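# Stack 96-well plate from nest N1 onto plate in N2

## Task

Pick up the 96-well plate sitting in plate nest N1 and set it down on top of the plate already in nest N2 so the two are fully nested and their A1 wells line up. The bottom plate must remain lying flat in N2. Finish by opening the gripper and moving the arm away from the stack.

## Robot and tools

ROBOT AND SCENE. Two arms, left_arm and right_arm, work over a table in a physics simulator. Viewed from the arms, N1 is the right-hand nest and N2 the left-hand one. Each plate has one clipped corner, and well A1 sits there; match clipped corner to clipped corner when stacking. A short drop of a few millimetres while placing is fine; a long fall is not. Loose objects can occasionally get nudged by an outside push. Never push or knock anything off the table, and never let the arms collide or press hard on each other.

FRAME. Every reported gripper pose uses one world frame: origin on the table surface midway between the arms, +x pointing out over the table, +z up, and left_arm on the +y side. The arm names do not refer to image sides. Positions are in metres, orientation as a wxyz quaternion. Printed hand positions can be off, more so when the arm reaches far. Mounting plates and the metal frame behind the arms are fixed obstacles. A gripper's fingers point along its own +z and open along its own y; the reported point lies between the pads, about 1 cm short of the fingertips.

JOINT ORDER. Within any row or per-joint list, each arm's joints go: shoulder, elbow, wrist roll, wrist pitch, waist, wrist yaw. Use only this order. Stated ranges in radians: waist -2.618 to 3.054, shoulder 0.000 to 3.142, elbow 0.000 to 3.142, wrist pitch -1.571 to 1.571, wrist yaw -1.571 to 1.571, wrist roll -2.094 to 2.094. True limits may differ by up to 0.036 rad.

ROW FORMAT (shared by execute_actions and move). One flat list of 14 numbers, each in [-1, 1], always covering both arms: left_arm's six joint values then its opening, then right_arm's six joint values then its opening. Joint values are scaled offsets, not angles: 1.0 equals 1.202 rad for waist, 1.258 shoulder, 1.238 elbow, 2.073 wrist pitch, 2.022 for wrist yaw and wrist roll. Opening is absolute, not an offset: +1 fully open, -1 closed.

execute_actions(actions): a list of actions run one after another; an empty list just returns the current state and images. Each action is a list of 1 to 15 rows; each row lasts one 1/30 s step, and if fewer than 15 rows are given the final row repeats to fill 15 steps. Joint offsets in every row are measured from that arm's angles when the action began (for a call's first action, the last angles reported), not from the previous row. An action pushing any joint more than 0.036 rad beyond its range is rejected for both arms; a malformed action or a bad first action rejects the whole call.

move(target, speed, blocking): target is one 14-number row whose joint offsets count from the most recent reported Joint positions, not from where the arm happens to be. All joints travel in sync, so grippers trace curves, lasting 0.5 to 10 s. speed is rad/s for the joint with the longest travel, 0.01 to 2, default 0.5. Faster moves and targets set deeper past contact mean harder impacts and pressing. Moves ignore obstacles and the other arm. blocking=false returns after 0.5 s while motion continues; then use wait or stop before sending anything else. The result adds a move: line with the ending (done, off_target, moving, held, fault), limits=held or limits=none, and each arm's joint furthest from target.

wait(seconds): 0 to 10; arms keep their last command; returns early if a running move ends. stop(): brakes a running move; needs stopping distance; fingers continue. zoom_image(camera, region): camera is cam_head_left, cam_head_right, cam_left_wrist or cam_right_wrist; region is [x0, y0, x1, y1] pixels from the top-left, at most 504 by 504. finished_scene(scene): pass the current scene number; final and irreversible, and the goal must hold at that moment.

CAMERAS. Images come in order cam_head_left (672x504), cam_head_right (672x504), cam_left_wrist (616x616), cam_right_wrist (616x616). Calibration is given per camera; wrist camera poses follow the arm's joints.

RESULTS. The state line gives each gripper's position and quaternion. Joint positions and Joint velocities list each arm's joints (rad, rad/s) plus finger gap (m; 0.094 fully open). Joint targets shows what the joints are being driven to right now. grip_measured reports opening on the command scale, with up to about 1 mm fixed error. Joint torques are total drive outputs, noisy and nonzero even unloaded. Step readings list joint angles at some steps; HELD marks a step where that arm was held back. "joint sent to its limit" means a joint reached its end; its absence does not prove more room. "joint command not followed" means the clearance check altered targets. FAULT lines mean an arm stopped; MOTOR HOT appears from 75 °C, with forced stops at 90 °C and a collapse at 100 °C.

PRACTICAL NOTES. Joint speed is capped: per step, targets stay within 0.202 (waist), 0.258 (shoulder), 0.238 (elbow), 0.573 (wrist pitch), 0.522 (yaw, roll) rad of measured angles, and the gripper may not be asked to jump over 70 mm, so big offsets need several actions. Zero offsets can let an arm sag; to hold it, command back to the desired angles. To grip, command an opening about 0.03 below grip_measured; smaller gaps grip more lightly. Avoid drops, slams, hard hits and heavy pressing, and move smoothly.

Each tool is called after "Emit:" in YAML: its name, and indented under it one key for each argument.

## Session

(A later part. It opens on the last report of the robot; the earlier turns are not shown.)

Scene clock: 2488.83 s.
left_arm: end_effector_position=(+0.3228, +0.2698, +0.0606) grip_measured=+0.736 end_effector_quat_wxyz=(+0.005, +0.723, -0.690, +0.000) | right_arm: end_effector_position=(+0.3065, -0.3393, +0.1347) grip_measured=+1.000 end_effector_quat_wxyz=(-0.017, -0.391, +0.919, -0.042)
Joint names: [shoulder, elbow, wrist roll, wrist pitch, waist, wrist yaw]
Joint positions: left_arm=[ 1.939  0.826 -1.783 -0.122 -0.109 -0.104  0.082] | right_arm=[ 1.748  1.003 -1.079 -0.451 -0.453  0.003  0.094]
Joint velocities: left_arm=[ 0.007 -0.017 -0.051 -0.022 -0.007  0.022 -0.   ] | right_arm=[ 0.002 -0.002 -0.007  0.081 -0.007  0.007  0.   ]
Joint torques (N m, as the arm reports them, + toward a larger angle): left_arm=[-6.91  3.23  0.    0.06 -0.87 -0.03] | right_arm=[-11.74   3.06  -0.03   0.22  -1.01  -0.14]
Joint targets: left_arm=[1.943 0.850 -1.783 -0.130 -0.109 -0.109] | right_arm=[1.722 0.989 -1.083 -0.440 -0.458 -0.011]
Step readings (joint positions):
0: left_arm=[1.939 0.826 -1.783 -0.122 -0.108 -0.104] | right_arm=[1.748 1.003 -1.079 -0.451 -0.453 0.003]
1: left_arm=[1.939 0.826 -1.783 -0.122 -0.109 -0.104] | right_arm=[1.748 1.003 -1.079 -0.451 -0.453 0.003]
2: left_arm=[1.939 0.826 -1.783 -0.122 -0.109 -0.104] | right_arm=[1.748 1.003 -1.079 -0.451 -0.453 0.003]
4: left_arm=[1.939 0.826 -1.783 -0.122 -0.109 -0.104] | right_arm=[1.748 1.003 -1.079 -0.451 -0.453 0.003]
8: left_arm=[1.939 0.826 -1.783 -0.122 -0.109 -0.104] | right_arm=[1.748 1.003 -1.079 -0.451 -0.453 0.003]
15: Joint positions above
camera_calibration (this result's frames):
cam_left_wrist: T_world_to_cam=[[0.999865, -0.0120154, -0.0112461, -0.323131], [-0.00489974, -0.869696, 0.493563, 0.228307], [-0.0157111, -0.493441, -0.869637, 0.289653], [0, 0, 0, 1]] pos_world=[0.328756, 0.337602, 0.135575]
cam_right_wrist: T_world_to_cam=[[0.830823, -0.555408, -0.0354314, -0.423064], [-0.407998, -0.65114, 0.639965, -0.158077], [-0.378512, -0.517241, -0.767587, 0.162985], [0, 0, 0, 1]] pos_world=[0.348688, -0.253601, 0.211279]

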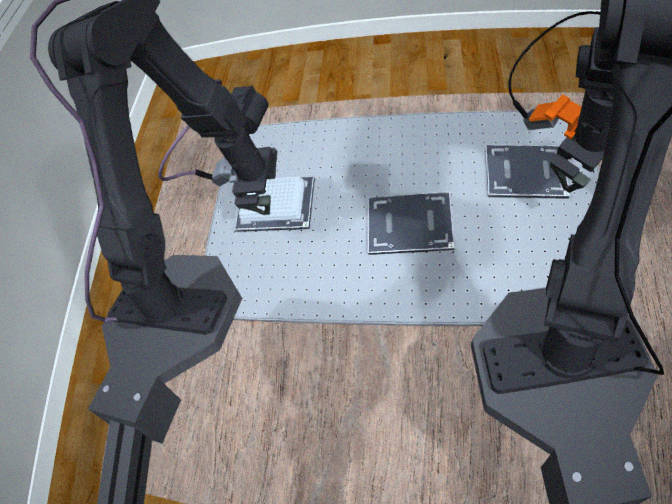

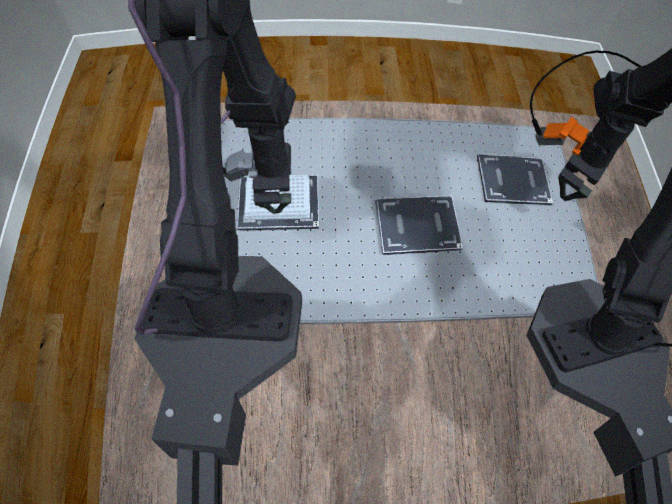

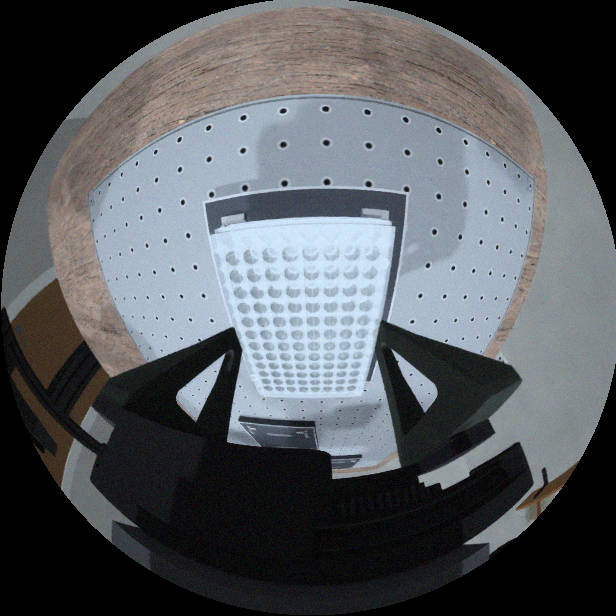

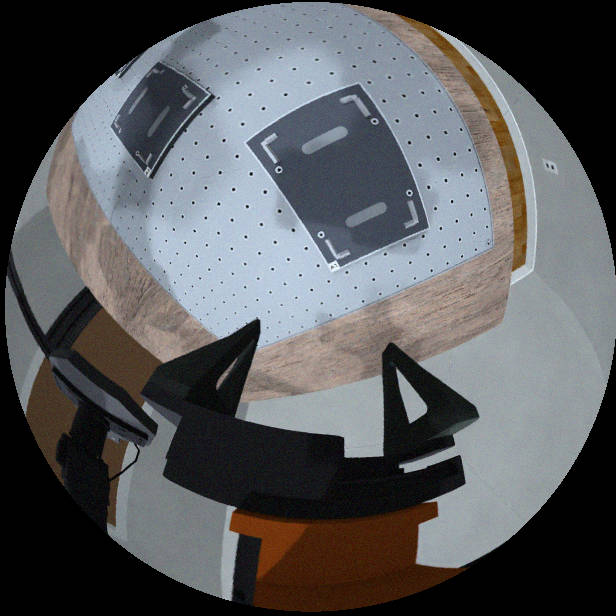

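Emit:
execute_actions:
  actions:
    - [[0.003,0.0194,0.0,-0.0037,-0.001,-0.0025,0.775,-0.0207,-0.0113,-0.002,0.0053,-0.004,-0.007,1]]
    - [[0.003,0.0194,0.0,-0.0037,-0.001,-0.0025,0.82,-0.0207,-0.0113,-0.002,0.0053,-0.004,-0.007,1]]

Emit:
zoom_image:
  camera: "cam_left_wrist"
  region: [200, 210, 240, 240]

Emit:
zoom_image:
  camera: "cam_left_wrist"
  region: [360, 200, 400, 230]

Scene clock: 2495.70 s.
left_arm: end_effector_position=(+0.3228, +0.2698, +0.0606) grip_measured=+0.817 end_effector_quat_wxyz=(+0.005, +0.723, -0.690, +0.000) | right_arm: end_effector_position=(+0.3065, -0.3393, +0.1347) grip_measured=+1.000 end_effector_quat_wxyz=(-0.017, -0.391, +0.919, -0.042)
Joint names: [shoulder, elbow, wrist roll, wrist pitch, waist, wrist yaw]
Joint positions: left_arm=[ 1.939  0.826 -1.783 -0.122 -0.109 -0.104  0.085] | right_arm=[ 1.748  1.003 -1.079 -0.451 -0.453  0.003  0.094]
Joint velocities: left_arm=[-0.012 -0.007 -0.037  0.066 -0.007  0.051 -0.001] | right_arm=[ 0.002 -0.007 -0.022  0.037  0.007  0.022  0.   ]
Joint torques (N m, as the arm reports them, + toward a larger angle): left_arm=[-6.91  3.23  0.    0.06 -0.87 -0.03] | right_arm=[-11.77   3.05  -0.03   0.22  -1.02  -0.14]
Joint targets: left_arm=[1.943 0.850 -1.783 -0.130 -0.110 -0.109] | right_arm=[1.722 0.989 -1.083 -0.440 -0.458 -0.011]
Step readings (joint positions; steps 1 to 15: 1st action; 16 to 30: 2nd action):
0: left_arm=[1.939 0.826 -1.783 -0.122 -0.109 -0.104] | right_arm=[1.748 1.003 -1.079 -0.451 -0.453 0.003]
1: left_arm=[1.939 0.826 -1.783 -0.122 -0.109 -0.104] | right_arm=[1.748 1.003 -1.079 -0.451 -0.453 0.003]
2: left_arm=[1.939 0.826 -1.783 -0.122 -0.109 -0.104] | right_arm=[1.748 1.003 -1.079 -0.451 -0.453 0.003]
4: left_arm=[1.939 0.826 -1.783 -0.122 -0.109 -0.104] | right_arm=[1.748 1.003 -1.079 -0.451 -0.453 0.003]
8: left_arm=[1.939 0.826 -1.783 -0.122 -0.109 -0.104] | right_arm=[1.748 1.003 -1.079 -0.451 -0.453 0.003]
15: left_arm=[1.939 0.826 -1.783 -0.122 -0.109 -0.104] | right_arm=[1.748 1.003 -1.079 -0.451 -0.453 0.003]
16: left_arm=[1.939 0.826 -1.783 -0.122 -0.109 -0.104] | right_arm=[1.748 1.003 -1.079 -0.451 -0.453 0.003]
17: left_arm=[1.939 0.826 -1.783 -0.122 -0.109 -0.104] | right_arm=[1.748 1.003 -1.079 -0.451 -0.453 0.003]
19: left_arm=[1.939 0.826 -1.783 -0.122 -0.109 -0.104] | right_arm=[1.748 1.003 -1.079 -0.451 -0.453 0.003]
23: left_arm=[1.939 0.826 -1.783 -0.122 -0.109 -0.104] | right_arm=[1.748 1.003 -1.079 -0.451 -0.453 0.003]
30: Joint positions above
camera_calibration (this result's frames):
cam_left_wrist: T_world_to_cam=[[0.999865, -0.0120154, -0.0112461, -0.323131], [-0.00489974, -0.869696, 0.493563, 0.228307], [-0.0157111, -0.493441, -0.869637, 0.289653], [0, 0, 0, 1]] pos_world=[0.328756, 0.337602, 0.135575]
cam_right_wrist: T_world_to_cam=[[0.830823, -0.555408, -0.0354314, -0.423064], [-0.407998, -0.65114, 0.639965, -0.158077], [-0.378512, -0.517241, -0.767587, 0.162985], [0, 0, 0, 1]] pos_world=[0.348688, -0.253601, 0.211279]

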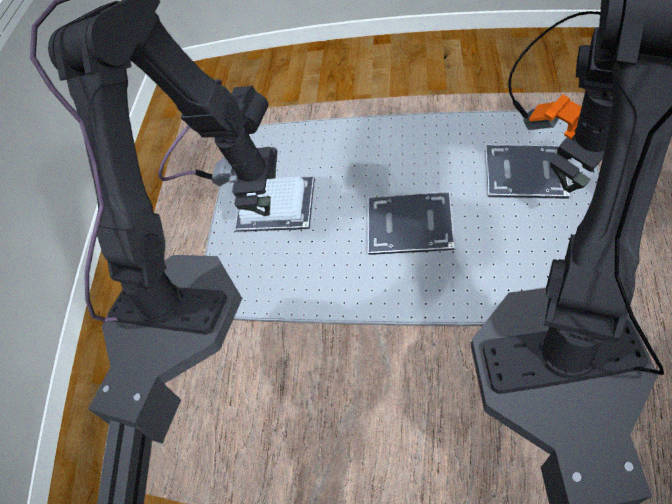

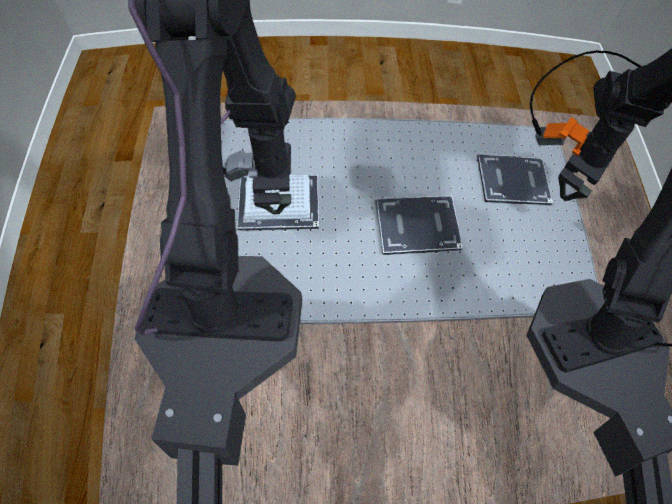

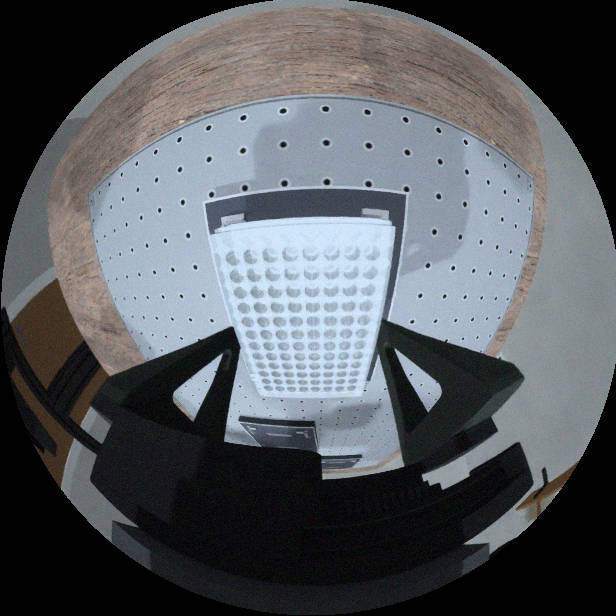

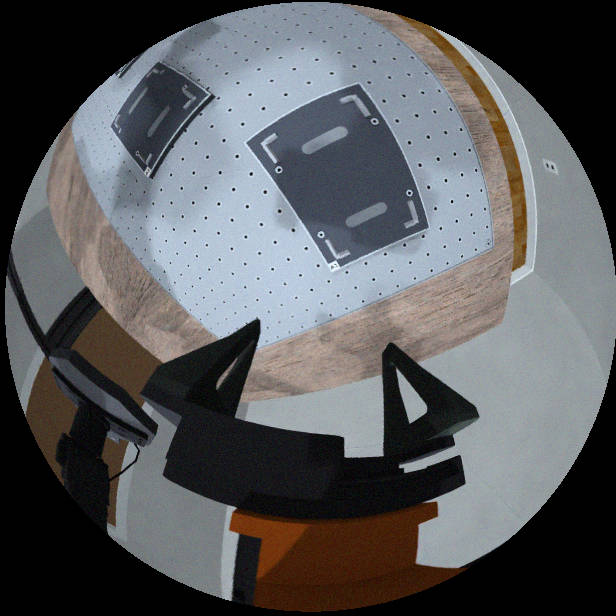

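Region (200, 210, 240, 240) of cam_left_wrist's 616x616 image, scaled by 12.600, with more detail than that image has; it fills the top 378 rows of this view, and the rest is white.

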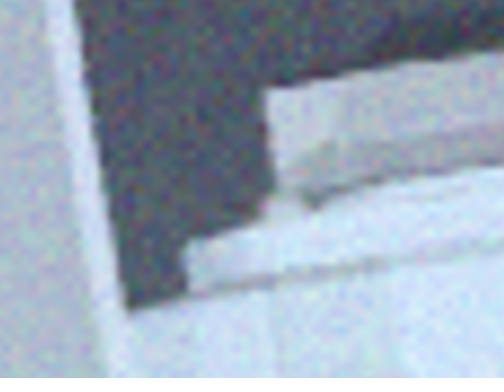

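Region (360, 200, 400, 230) of cam_left_wrist's 616x616 image, scaled by 12.600, with more detail than that image has; it fills the top 378 rows of this view, and the rest is white.

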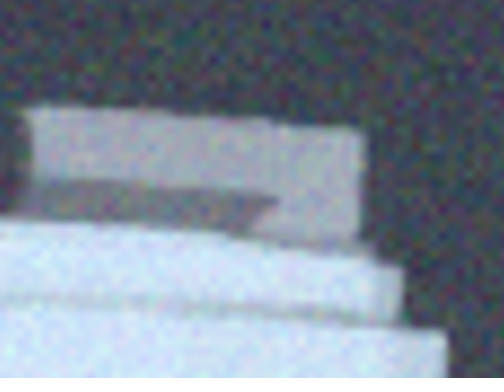

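Emit:
execute_actions:
  actions: []

Scene clock: 2509.17 s.
left_arm: end_effector_position=(+0.3228, +0.2698, +0.0606) grip_measured=+0.817 end_effector_quat_wxyz=(+0.005, +0.723, -0.690, +0.000) | right_arm: end_effector_position=(+0.3065, -0.3393, +0.1347) grip_measured=+1.000 end_effector_quat_wxyz=(-0.017, -0.391, +0.919, -0.042)
Joint names: [shoulder, elbow, wrist roll, wrist pitch, waist, wrist yaw]
Joint positions: left_arm=[ 1.939  0.826 -1.783 -0.122 -0.109 -0.104  0.085] | right_arm=[ 1.748  1.003 -1.079 -0.451 -0.453  0.003  0.094]
Joint velocities: left_arm=[ 0.002  0.002  0.007 -0.037 -0.022 -0.081 -0.   ] | right_arm=[-0.012 -0.022  0.051 -0.037  0.012  0.007  0.   ]
Joint torques (N m, as the arm reports them, + toward a larger angle): left_arm=[-6.91  3.22  0.    0.06 -0.87 -0.03] | right_arm=[-11.75   3.06  -0.02   0.21  -1.02  -0.13]
Joint targets: left_arm=[1.943 0.850 -1.783 -0.130 -0.110 -0.109] | right_arm=[1.722 0.989 -1.083 -0.440 -0.458 -0.011]
camera_calibration (this result's frames):
cam_left_wrist: T_world_to_cam=[[0.999865, -0.0120154, -0.0112461, -0.323131], [-0.00489974, -0.869696, 0.493563, 0.228307], [-0.0157111, -0.493441, -0.869637, 0.289653], [0, 0, 0, 1]] pos_world=[0.328756, 0.337602, 0.135575]
cam_right_wrist: T_world_to_cam=[[0.830823, -0.555408, -0.0354314, -0.423064], [-0.407998, -0.65114, 0.639965, -0.158077], [-0.378512, -0.517241, -0.767587, 0.162985], [0, 0, 0, 1]] pos_world=[0.348688, -0.253601, 0.211279]

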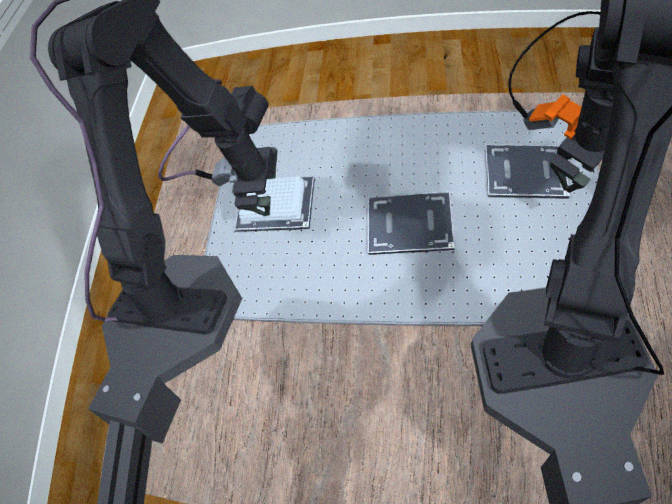

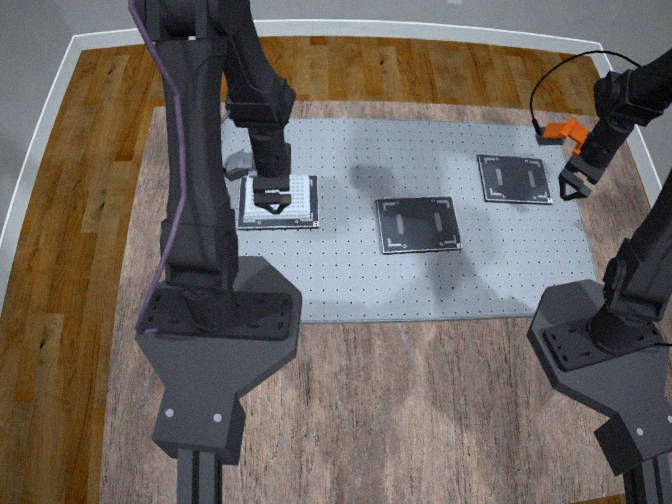

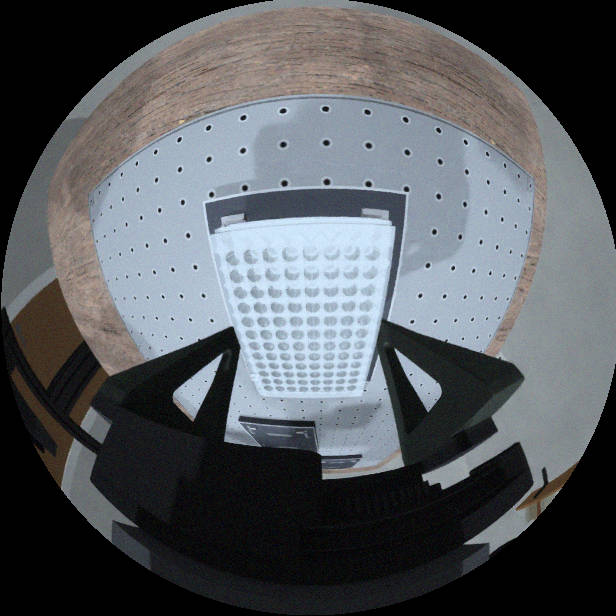

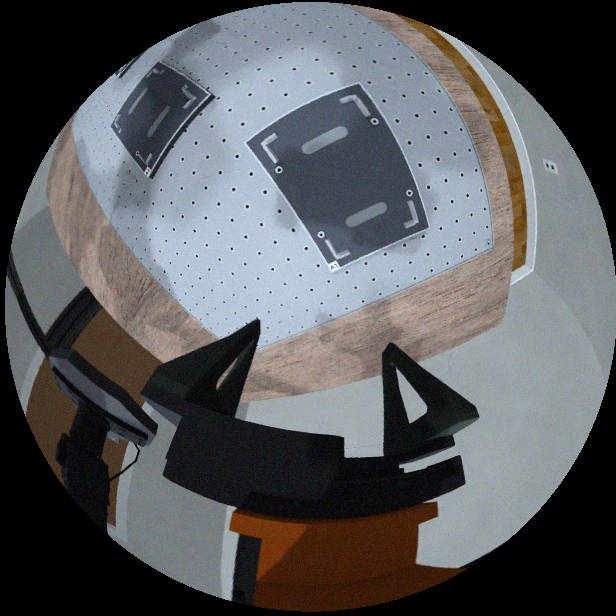

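Emit:
zoom_image:
  camera: "cam_left_wrist"
  region: [170, 170, 450, 420]

Emit:
zoom_image:
  camera: "cam_head_right"
  region: [220, 150, 340, 240]

Region (170, 170, 450, 420) of cam_left_wrist's 616x616 image, scaled by 1.800, with more detail than that image has; it fills the top 450 rows of this view, and the rest is white.

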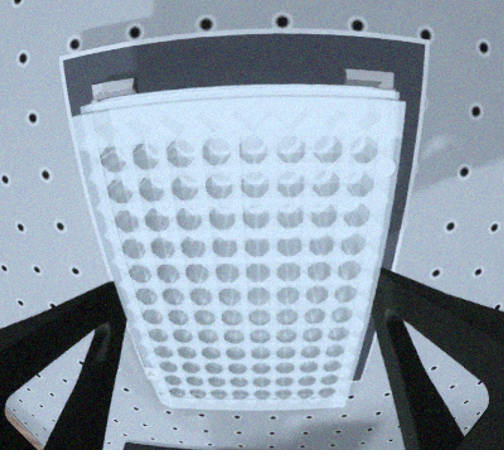

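Region (220, 150, 340, 240) of cam_head_right's 672x504 image, scaled by 4.200, with more detail than that image has; it fills the top 378 rows of this view, and the rest is white.

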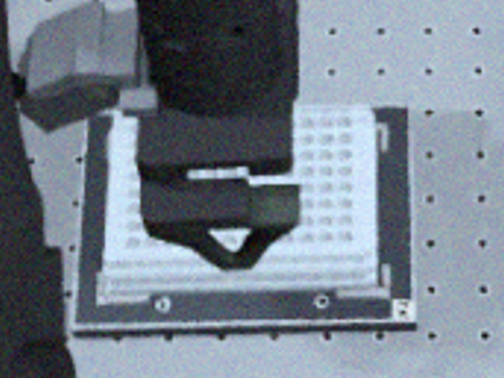

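Emit:
execute_actions:
  actions:
    - [[0.003,0.0194,0.0,-0.0037,-0.001,-0.0025,1.0,-0.0207,-0.0113,-0.002,0.0053,-0.004,-0.007,1]]
    - [[0.003,0.0194,0.0,-0.0037,-0.001,-0.0025,1.0,-0.0207,-0.0113,-0.002,0.0053,-0.004,-0.007,1]]

Emit:
move:
  target: [0.04,0.0194,0.0,0.0225,-0.001,-0.0025,1.0,-0.0207,-0.0113,-0.002,0.0053,-0.004,-0.007,1]
  speed: 0.04

Scene clock: 2566.13 s.
left_arm: end_effector_position=(+0.3228, +0.2698, +0.0606) grip_measured=+1.000 end_effector_quat_wxyz=(+0.005, +0.723, -0.690, +0.000) | right_arm: end_effector_position=(+0.3065, -0.3392, +0.1347) grip_measured=+1.000 end_effector_quat_wxyz=(-0.017, -0.391, +0.919, -0.041)
Joint names: [shoulder, elbow, wrist roll, wrist pitch, waist, wrist yaw]
Joint positions: left_arm=[ 1.939  0.826 -1.783 -0.122 -0.109 -0.104  0.094] | right_arm=[ 1.748  1.003 -1.079 -0.451 -0.453  0.003  0.094]
Joint velocities: left_arm=[ 0.002 -0.012  0.007  0.051  0.007 -0.051  0.   ] | right_arm=[-0.017  0.002  0.022  0.007 -0.007 -0.022  0.   ]
Joint torques (N m, as the arm reports them, + toward a larger angle): left_arm=[-6.91  3.22  0.    0.06 -0.86 -0.03] | right_arm=[-11.75   3.03  -0.03   0.22  -1.04  -0.14]
Joint targets: left_arm=[1.943 0.850 -1.783 -0.130 -0.110 -0.109] | right_arm=[1.722 0.989 -1.083 -0.440 -0.458 -0.011]
Step readings (joint positions; steps 1 to 15: 1st action; 16 to 30: 2nd action):
0: left_arm=[1.939 0.826 -1.783 -0.122 -0.109 -0.104] | right_arm=[1.748 1.003 -1.079 -0.451 -0.453 0.003]
1: left_arm=[1.939 0.826 -1.783 -0.122 -0.109 -0.104] | right_arm=[1.748 1.003 -1.079 -0.451 -0.453 0.003]
2: left_arm=[1.939 0.826 -1.783 -0.122 -0.109 -0.104] | right_arm=[1.748 1.003 -1.079 -0.451 -0.453 0.003]
4: left_arm=[1.939 0.826 -1.783 -0.122 -0.109 -0.104] | right_arm=[1.748 1.003 -1.079 -0.451 -0.453 0.003]
8: left_arm=[1.939 0.826 -1.783 -0.122 -0.109 -0.104] | right_arm=[1.748 1.003 -1.079 -0.451 -0.453 0.003]
15: left_arm=[1.939 0.826 -1.783 -0.122 -0.109 -0.104] | right_arm=[1.748 1.003 -1.079 -0.451 -0.453 0.003]
16: left_arm=[1.939 0.826 -1.783 -0.122 -0.109 -0.104] | right_arm=[1.748 1.003 -1.079 -0.451 -0.453 0.003]
17: left_arm=[1.939 0.826 -1.783 -0.122 -0.109 -0.104] | right_arm=[1.748 1.003 -1.079 -0.451 -0.453 0.003]
19: left_arm=[1.939 0.826 -1.783 -0.122 -0.109 -0.104] | right_arm=[1.748 1.003 -1.079 -0.451 -0.453 0.003]
23: left_arm=[1.939 0.826 -1.783 -0.122 -0.109 -0.104] | right_arm=[1.748 1.003 -1.079 -0.451 -0.453 0.003]
30: Joint positions above
camera_calibration (this result's frames):
cam_left_wrist: T_world_to_cam=[[0.999865, -0.0120154, -0.0112461, -0.323131], [-0.00489974, -0.869696, 0.493563, 0.228307], [-0.0157111, -0.493441, -0.869637, 0.289653], [0, 0, 0, 1]] pos_world=[0.328756, 0.337602, 0.135575]
cam_right_wrist: T_world_to_cam=[[0.830832, -0.555387, -0.0355502, -0.423023], [-0.408057, -0.651379, 0.639684, -0.158048], [-0.378429, -0.516963, -0.767816, 0.163121], [0, 0, 0, 1]] pos_world=[0.348698, -0.253563, 0.211309]

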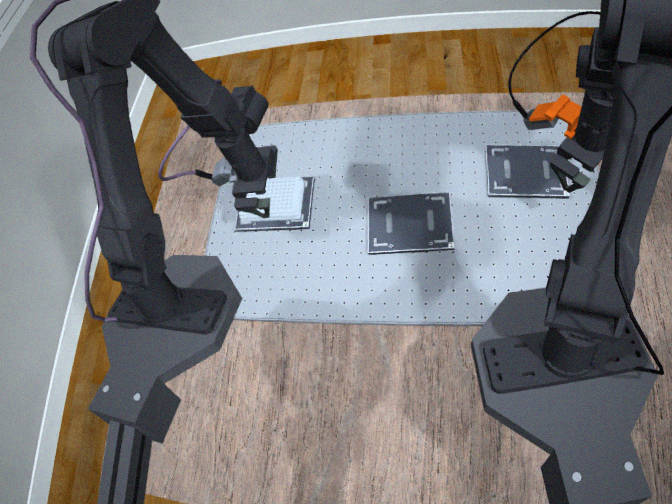

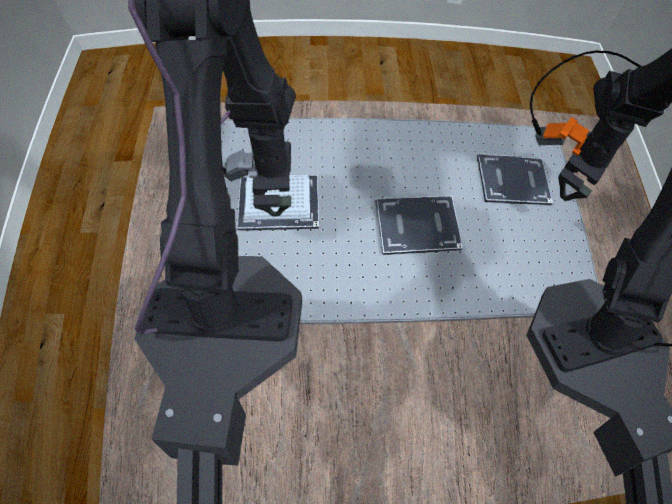

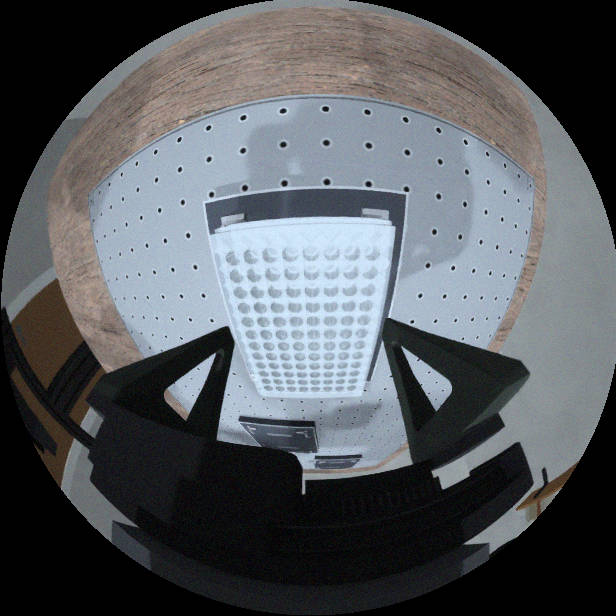

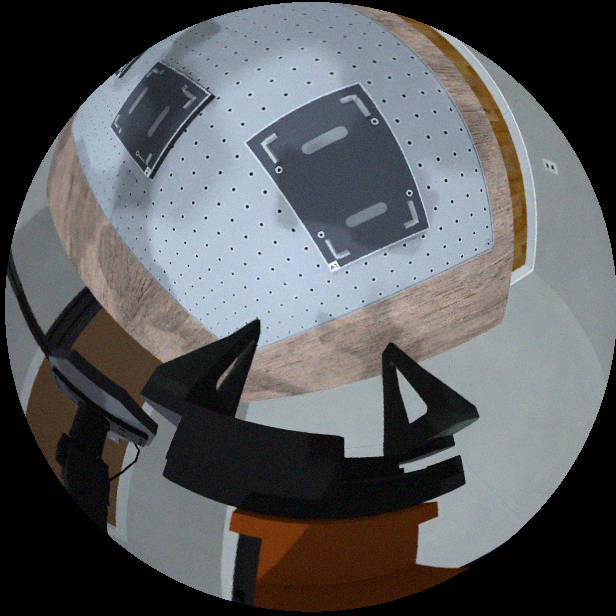

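Scene clock: 2567.77 s.
left_arm: end_effector_position=(+0.3212, +0.2689, +0.0500) grip_measured=+1.000 end_effector_quat_wxyz=(+0.004, +0.723, -0.690, +0.001) | right_arm: end_effector_position=(+0.3065, -0.3392, +0.1347) grip_measured=+1.000 end_effector_quat_wxyz=(-0.017, -0.391, +0.919, -0.041)
Joint names: [shoulder, elbow, wrist roll, wrist pitch, waist, wrist yaw]
Joint positions: left_arm=[ 1.98   0.826 -1.783 -0.08  -0.109 -0.104  0.094] | right_arm=[ 1.748  1.003 -1.079 -0.451 -0.453  0.003  0.094]
Joint velocities: left_arm=[ 0.002  0.032  0.022 -0.022 -0.007 -0.007  0.   ] | right_arm=[ 0.012 -0.002 -0.007 -0.066 -0.007 -0.022  0.   ]
Joint torques (N m, as the arm reports them, + toward a larger angle): left_arm=[-6.59  3.03  0.    0.19 -0.89 -0.03] | right_arm=[-11.72   3.06  -0.02   0.22  -1.02  -0.14]
Joint targets: left_arm=[1.989 0.850 -1.783 -0.075 -0.110 -0.109] | right_arm=[1.722 0.989 -1.083 -0.440 -0.458 -0.011]
move: off_target (left_arm, right_arm); limits=none; left_arm: farthest joint: the elbow, 0.024 radians from its target (0.024 radians at the start); right_arm: farthest joint: the shoulder, 0.026 radians from its target (0.026 radians at the start)
camera_calibration (this result's frames):
cam_left_wrist: T_world_to_cam=[[0.999878, -0.01189, -0.0101221, -0.32176], [-0.00534277, -0.869605, 0.49372, 0.232832], [-0.0146726, -0.493606, -0.869562, 0.279637], [0, 0, 0, 1]] pos_world=[0.327068, 0.336676, 0.124951]
cam_right_wrist: T_world_to_cam=[[0.830832, -0.555387, -0.0355502, -0.423023], [-0.408057, -0.651379, 0.639684, -0.158048], [-0.378429, -0.516963, -0.767816, 0.163121], [0, 0, 0, 1]] pos_world=[0.348698, -0.253563, 0.211309]

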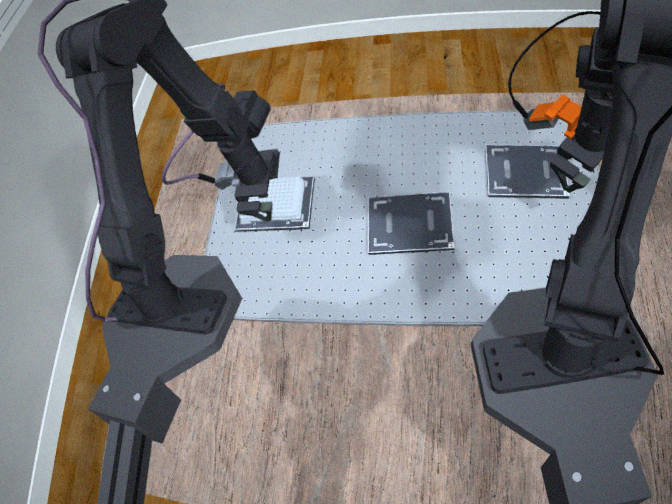

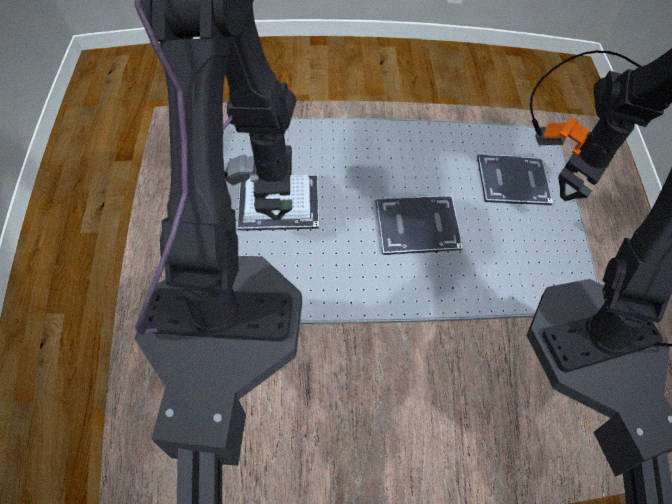

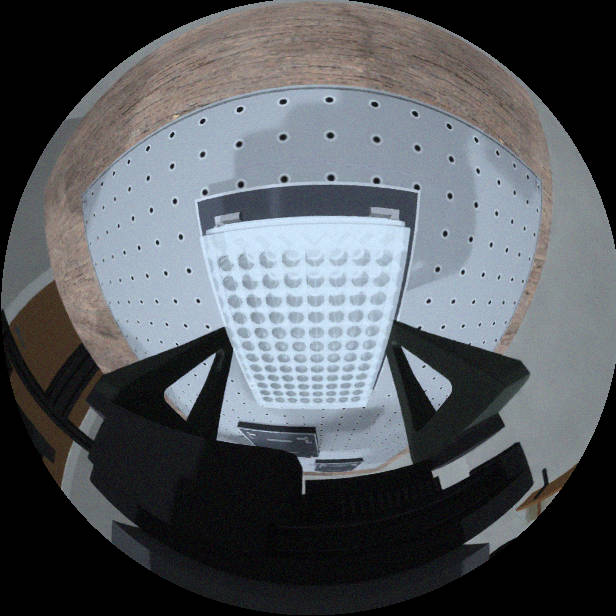

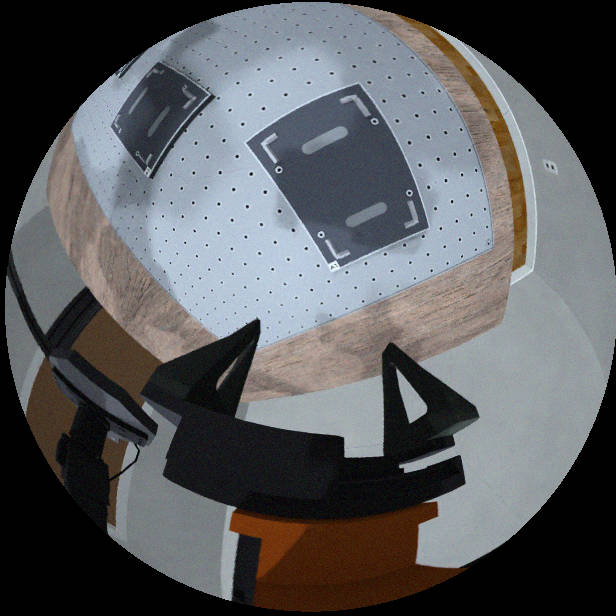

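Emit:
move:
  target: [0.027,0.0194,0.0,0.0203,-0.001,-0.0025,1.0,-0.0207,-0.0113,-0.002,0.0053,-0.004,-0.007,1]
  speed: 0.03

Scene clock: 2584.23 s.
left_arm: end_effector_position=(+0.3230, +0.2679, +0.0437) grip_measured=+1.000 end_effector_quat_wxyz=(+0.001, +0.724, -0.690, +0.006) | right_arm: end_effector_position=(+0.3065, -0.3392, +0.1347) grip_measured=+1.000 end_effector_quat_wxyz=(-0.017, -0.391, +0.919, -0.041)
Joint names: [shoulder, elbow, wrist roll, wrist pitch, waist, wrist yaw]
Joint positions: left_arm=[ 2.005  0.826 -1.783 -0.042 -0.109 -0.104  0.094] | right_arm=[ 1.748  1.003 -1.079 -0.451 -0.453  0.003  0.094]
Joint velocities: left_arm=[ 0.002 -0.002 -0.007  0.007 -0.007 -0.022  0.   ] | right_arm=[-0.007  0.007  0.007 -0.037 -0.007  0.022  0.   ]
Joint torques (N m, as the arm reports them, + toward a larger angle): left_arm=[-6.61  2.95  0.    0.2  -0.9  -0.03] | right_arm=[-11.73   3.05  -0.03   0.22  -1.05  -0.14]
Joint targets: left_arm=[2.014 0.850 -1.783 -0.038 -0.110 -0.109] | right_arm=[1.722 0.989 -1.083 -0.440 -0.458 -0.011]
move: off_target (left_arm, right_arm); limits=none; left_arm: farthest joint: the elbow, 0.024 radians from its target (0.024 radians at the start); right_arm: farthest joint: the shoulder, 0.026 radians from its target (0.026 radians at the start)
camera_calibration (this result's frames):
cam_left_wrist: T_world_to_cam=[[0.999942, -0.0104544, 0.00261525, -0.324651], [-0.0103767, -0.868569, 0.495459, 0.236315], [-0.00290821, -0.495457, -0.868627, 0.270382], [0, 0, 0, 1]] pos_world=[0.327871, 0.335824, 0.118627]
cam_right_wrist: T_world_to_cam=[[0.830832, -0.555387, -0.0355502, -0.423023], [-0.408057, -0.651379, 0.639684, -0.158048], [-0.378429, -0.516963, -0.767816, 0.163121], [0, 0, 0, 1]] pos_world=[0.348698, -0.253563, 0.211309]

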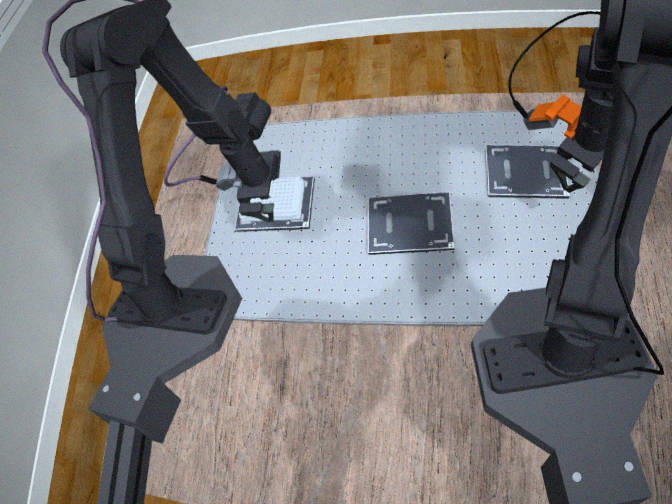

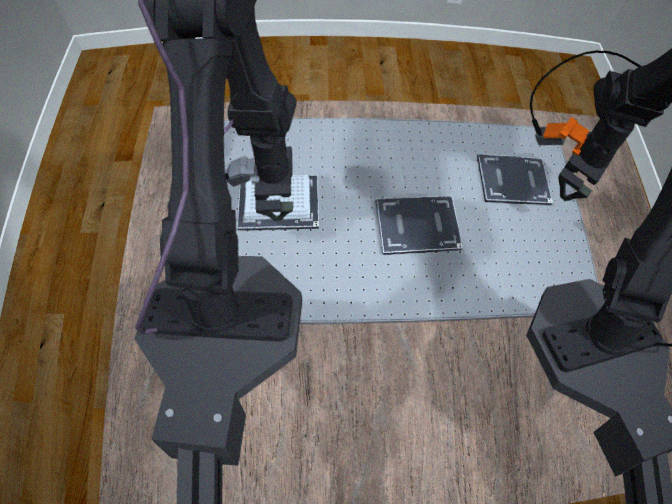

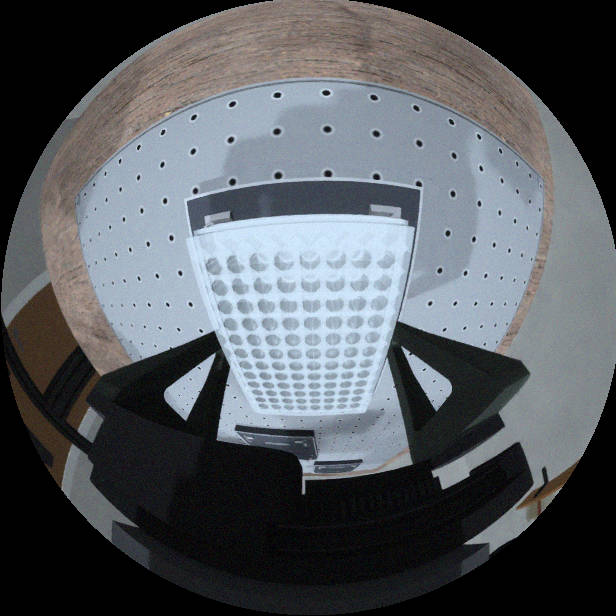

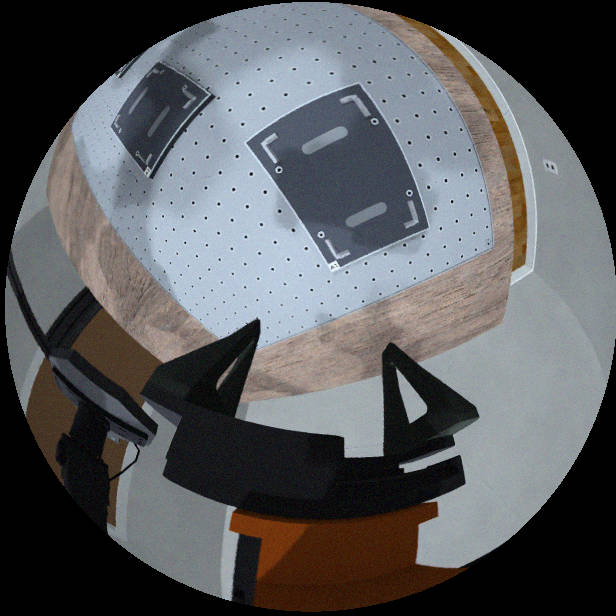

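Emit:
execute_actions:
  actions:
    - [[0.003,0.0194,0.0,-0.0037,-0.001,-0.0025,0.9,-0.0207,-0.0113,-0.002,0.0053,-0.004,-0.007,1]]
    - [[0.003,0.0194,0.0,-0.0037,-0.001,-0.0025,0.875,-0.0207,-0.0113,-0.002,0.0053,-0.004,-0.007,1]]
    - [[0.003,0.0194,0.0,-0.0037,-0.001,-0.0025,0.86,-0.0207,-0.0113,-0.002,0.0053,-0.004,-0.007,1]]

Scene clock: 2590.77 s.
left_arm: end_effector_position=(+0.3232, +0.2678, +0.0437) grip_measured=+0.863 end_effector_quat_wxyz=(+0.000, +0.724, -0.690, +0.006) | right_arm: end_effector_position=(+0.3065, -0.3392, +0.1347) grip_measured=+1.000 end_effector_quat_wxyz=(-0.017, -0.391, +0.919, -0.041)
Joint names: [shoulder, elbow, wrist roll, wrist pitch, waist, wrist yaw]
Joint positions: left_arm=[ 2.005  0.826 -1.783 -0.041 -0.109 -0.104  0.088] | right_arm=[ 1.748  1.003 -1.079 -0.451 -0.453  0.003  0.094]
Joint velocities: left_arm=[-0.022 -0.007  0.022 -0.081 -0.012 -0.066 -0.   ] | right_arm=[ 0.012 -0.007 -0.037 -0.037 -0.027 -0.037  0.   ]
Joint torques (N m, as the arm reports them, + toward a larger angle): left_arm=[-7.    2.94  0.    0.09 -0.9  -0.03] | right_arm=[-11.72   3.07  -0.03   0.21  -1.05  -0.14]
Joint targets: left_arm=[2.008 0.850 -1.783 -0.049 -0.110 -0.109] | right_arm=[1.722 0.989 -1.083 -0.440 -0.458 -0.011]
Step readings (joint positions; steps 1 to 15: 1st action; 16 to 30: 2nd action; 31 to 45: 3rd action):
0: left_arm=[2.005 0.826 -1.783 -0.041 -0.109 -0.104] | right_arm=[1.748 1.003 -1.079 -0.451 -0.453 0.003]
1: left_arm=[2.005 0.826 -1.783 -0.041 -0.109 -0.104] | right_arm=[1.748 1.003 -1.079 -0.451 -0.453 0.003]
2: left_arm=[2.005 0.826 -1.783 -0.041 -0.109 -0.104] | right_arm=[1.748 1.003 -1.079 -0.451 -0.453 0.003]
4: left_arm=[2.005 0.826 -1.783 -0.041 -0.109 -0.104] | right_arm=[1.748 1.003 -1.079 -0.451 -0.453 0.003]
8: left_arm=[2.005 0.826 -1.783 -0.041 -0.109 -0.104] | right_arm=[1.748 1.003 -1.079 -0.451 -0.453 0.003]
15: left_arm=[2.005 0.826 -1.783 -0.041 -0.109 -0.104] | right_arm=[1.748 1.003 -1.079 -0.451 -0.453 0.003]
16: left_arm=[2.005 0.826 -1.783 -0.041 -0.109 -0.104] | right_arm=[1.748 1.003 -1.079 -0.451 -0.453 0.003]
17: left_arm=[2.005 0.826 -1.783 -0.041 -0.109 -0.104] | right_arm=[1.748 1.003 -1.079 -0.451 -0.453 0.003]
19: left_arm=[2.005 0.826 -1.783 -0.041 -0.109 -0.104] | right_arm=[1.748 1.003 -1.079 -0.451 -0.453 0.003]
23: left_arm=[2.005 0.826 -1.783 -0.041 -0.109 -0.104] | right_arm=[1.748 1.003 -1.079 -0.451 -0.453 0.003]
30: left_arm=[2.005 0.826 -1.783 -0.041 -0.109 -0.104] | right_arm=[1.748 1.003 -1.079 -0.451 -0.453 0.003]
31: left_arm=[2.005 0.826 -1.783 -0.041 -0.109 -0.104] | right_arm=[1.748 1.003 -1.079 -0.451 -0.453 0.003]
32: left_arm=[2.005 0.826 -1.783 -0.041 -0.109 -0.104] | right_arm=[1.748 1.003 -1.079 -0.451 -0.453 0.003]
34: left_arm=[2.005 0.826 -1.783 -0.041 -0.109 -0.104] | right_arm=[1.748 1.003 -1.079 -0.451 -0.453 0.003]
38: left_arm=[2.005 0.826 -1.783 -0.041 -0.109 -0.104] | right_arm=[1.748 1.003 -1.079 -0.451 -0.453 0.003]
45: Joint positions above
camera_calibration (this result's frames):
cam_left_wrist: T_world_to_cam=[[0.999941, -0.0103691, 0.00336442, -0.324893], [-0.0106736, -0.868509, 0.495559, 0.236364], [-0.00221648, -0.495566, -0.868568, 0.270172], [0, 0, 0, 1]] pos_world=[0.327995, 0.335803, 0.118623]
cam_right_wrist: T_world_to_cam=[[0.830832, -0.555387, -0.0355502, -0.423023], [-0.408057, -0.651379, 0.639684, -0.158048], [-0.378429, -0.516963, -0.767816, 0.163121], [0, 0, 0, 1]] pos_world=[0.348698, -0.253563, 0.211309]

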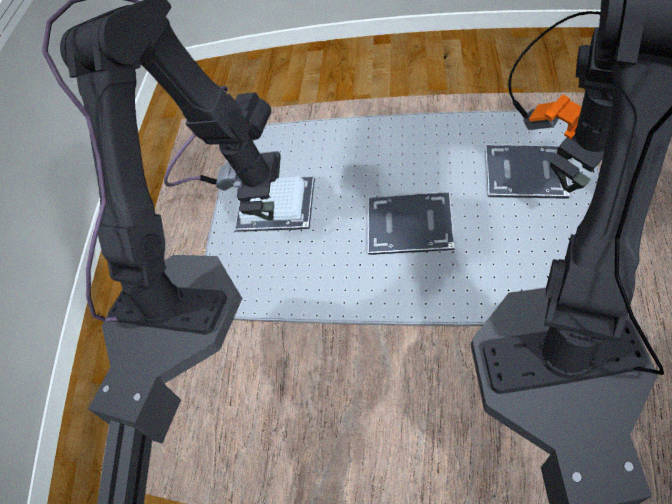

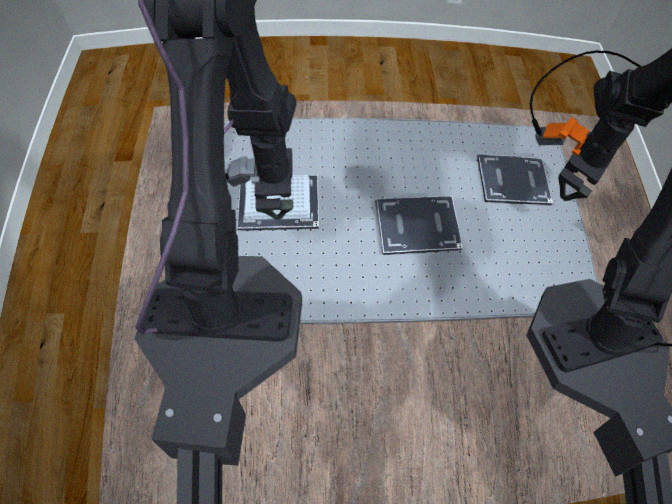

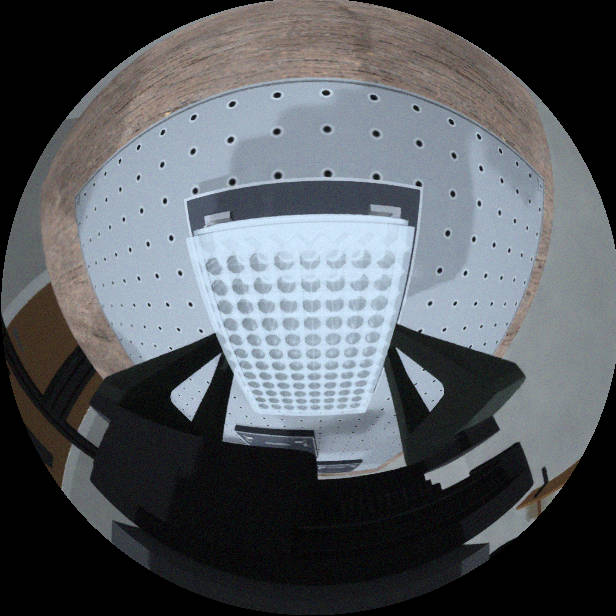

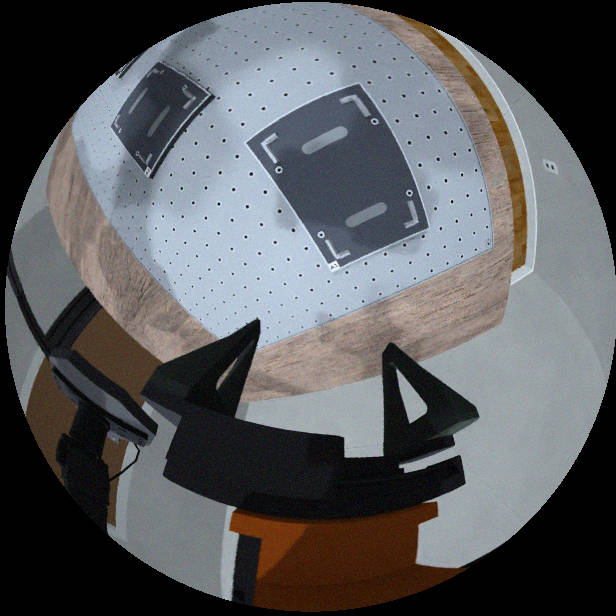

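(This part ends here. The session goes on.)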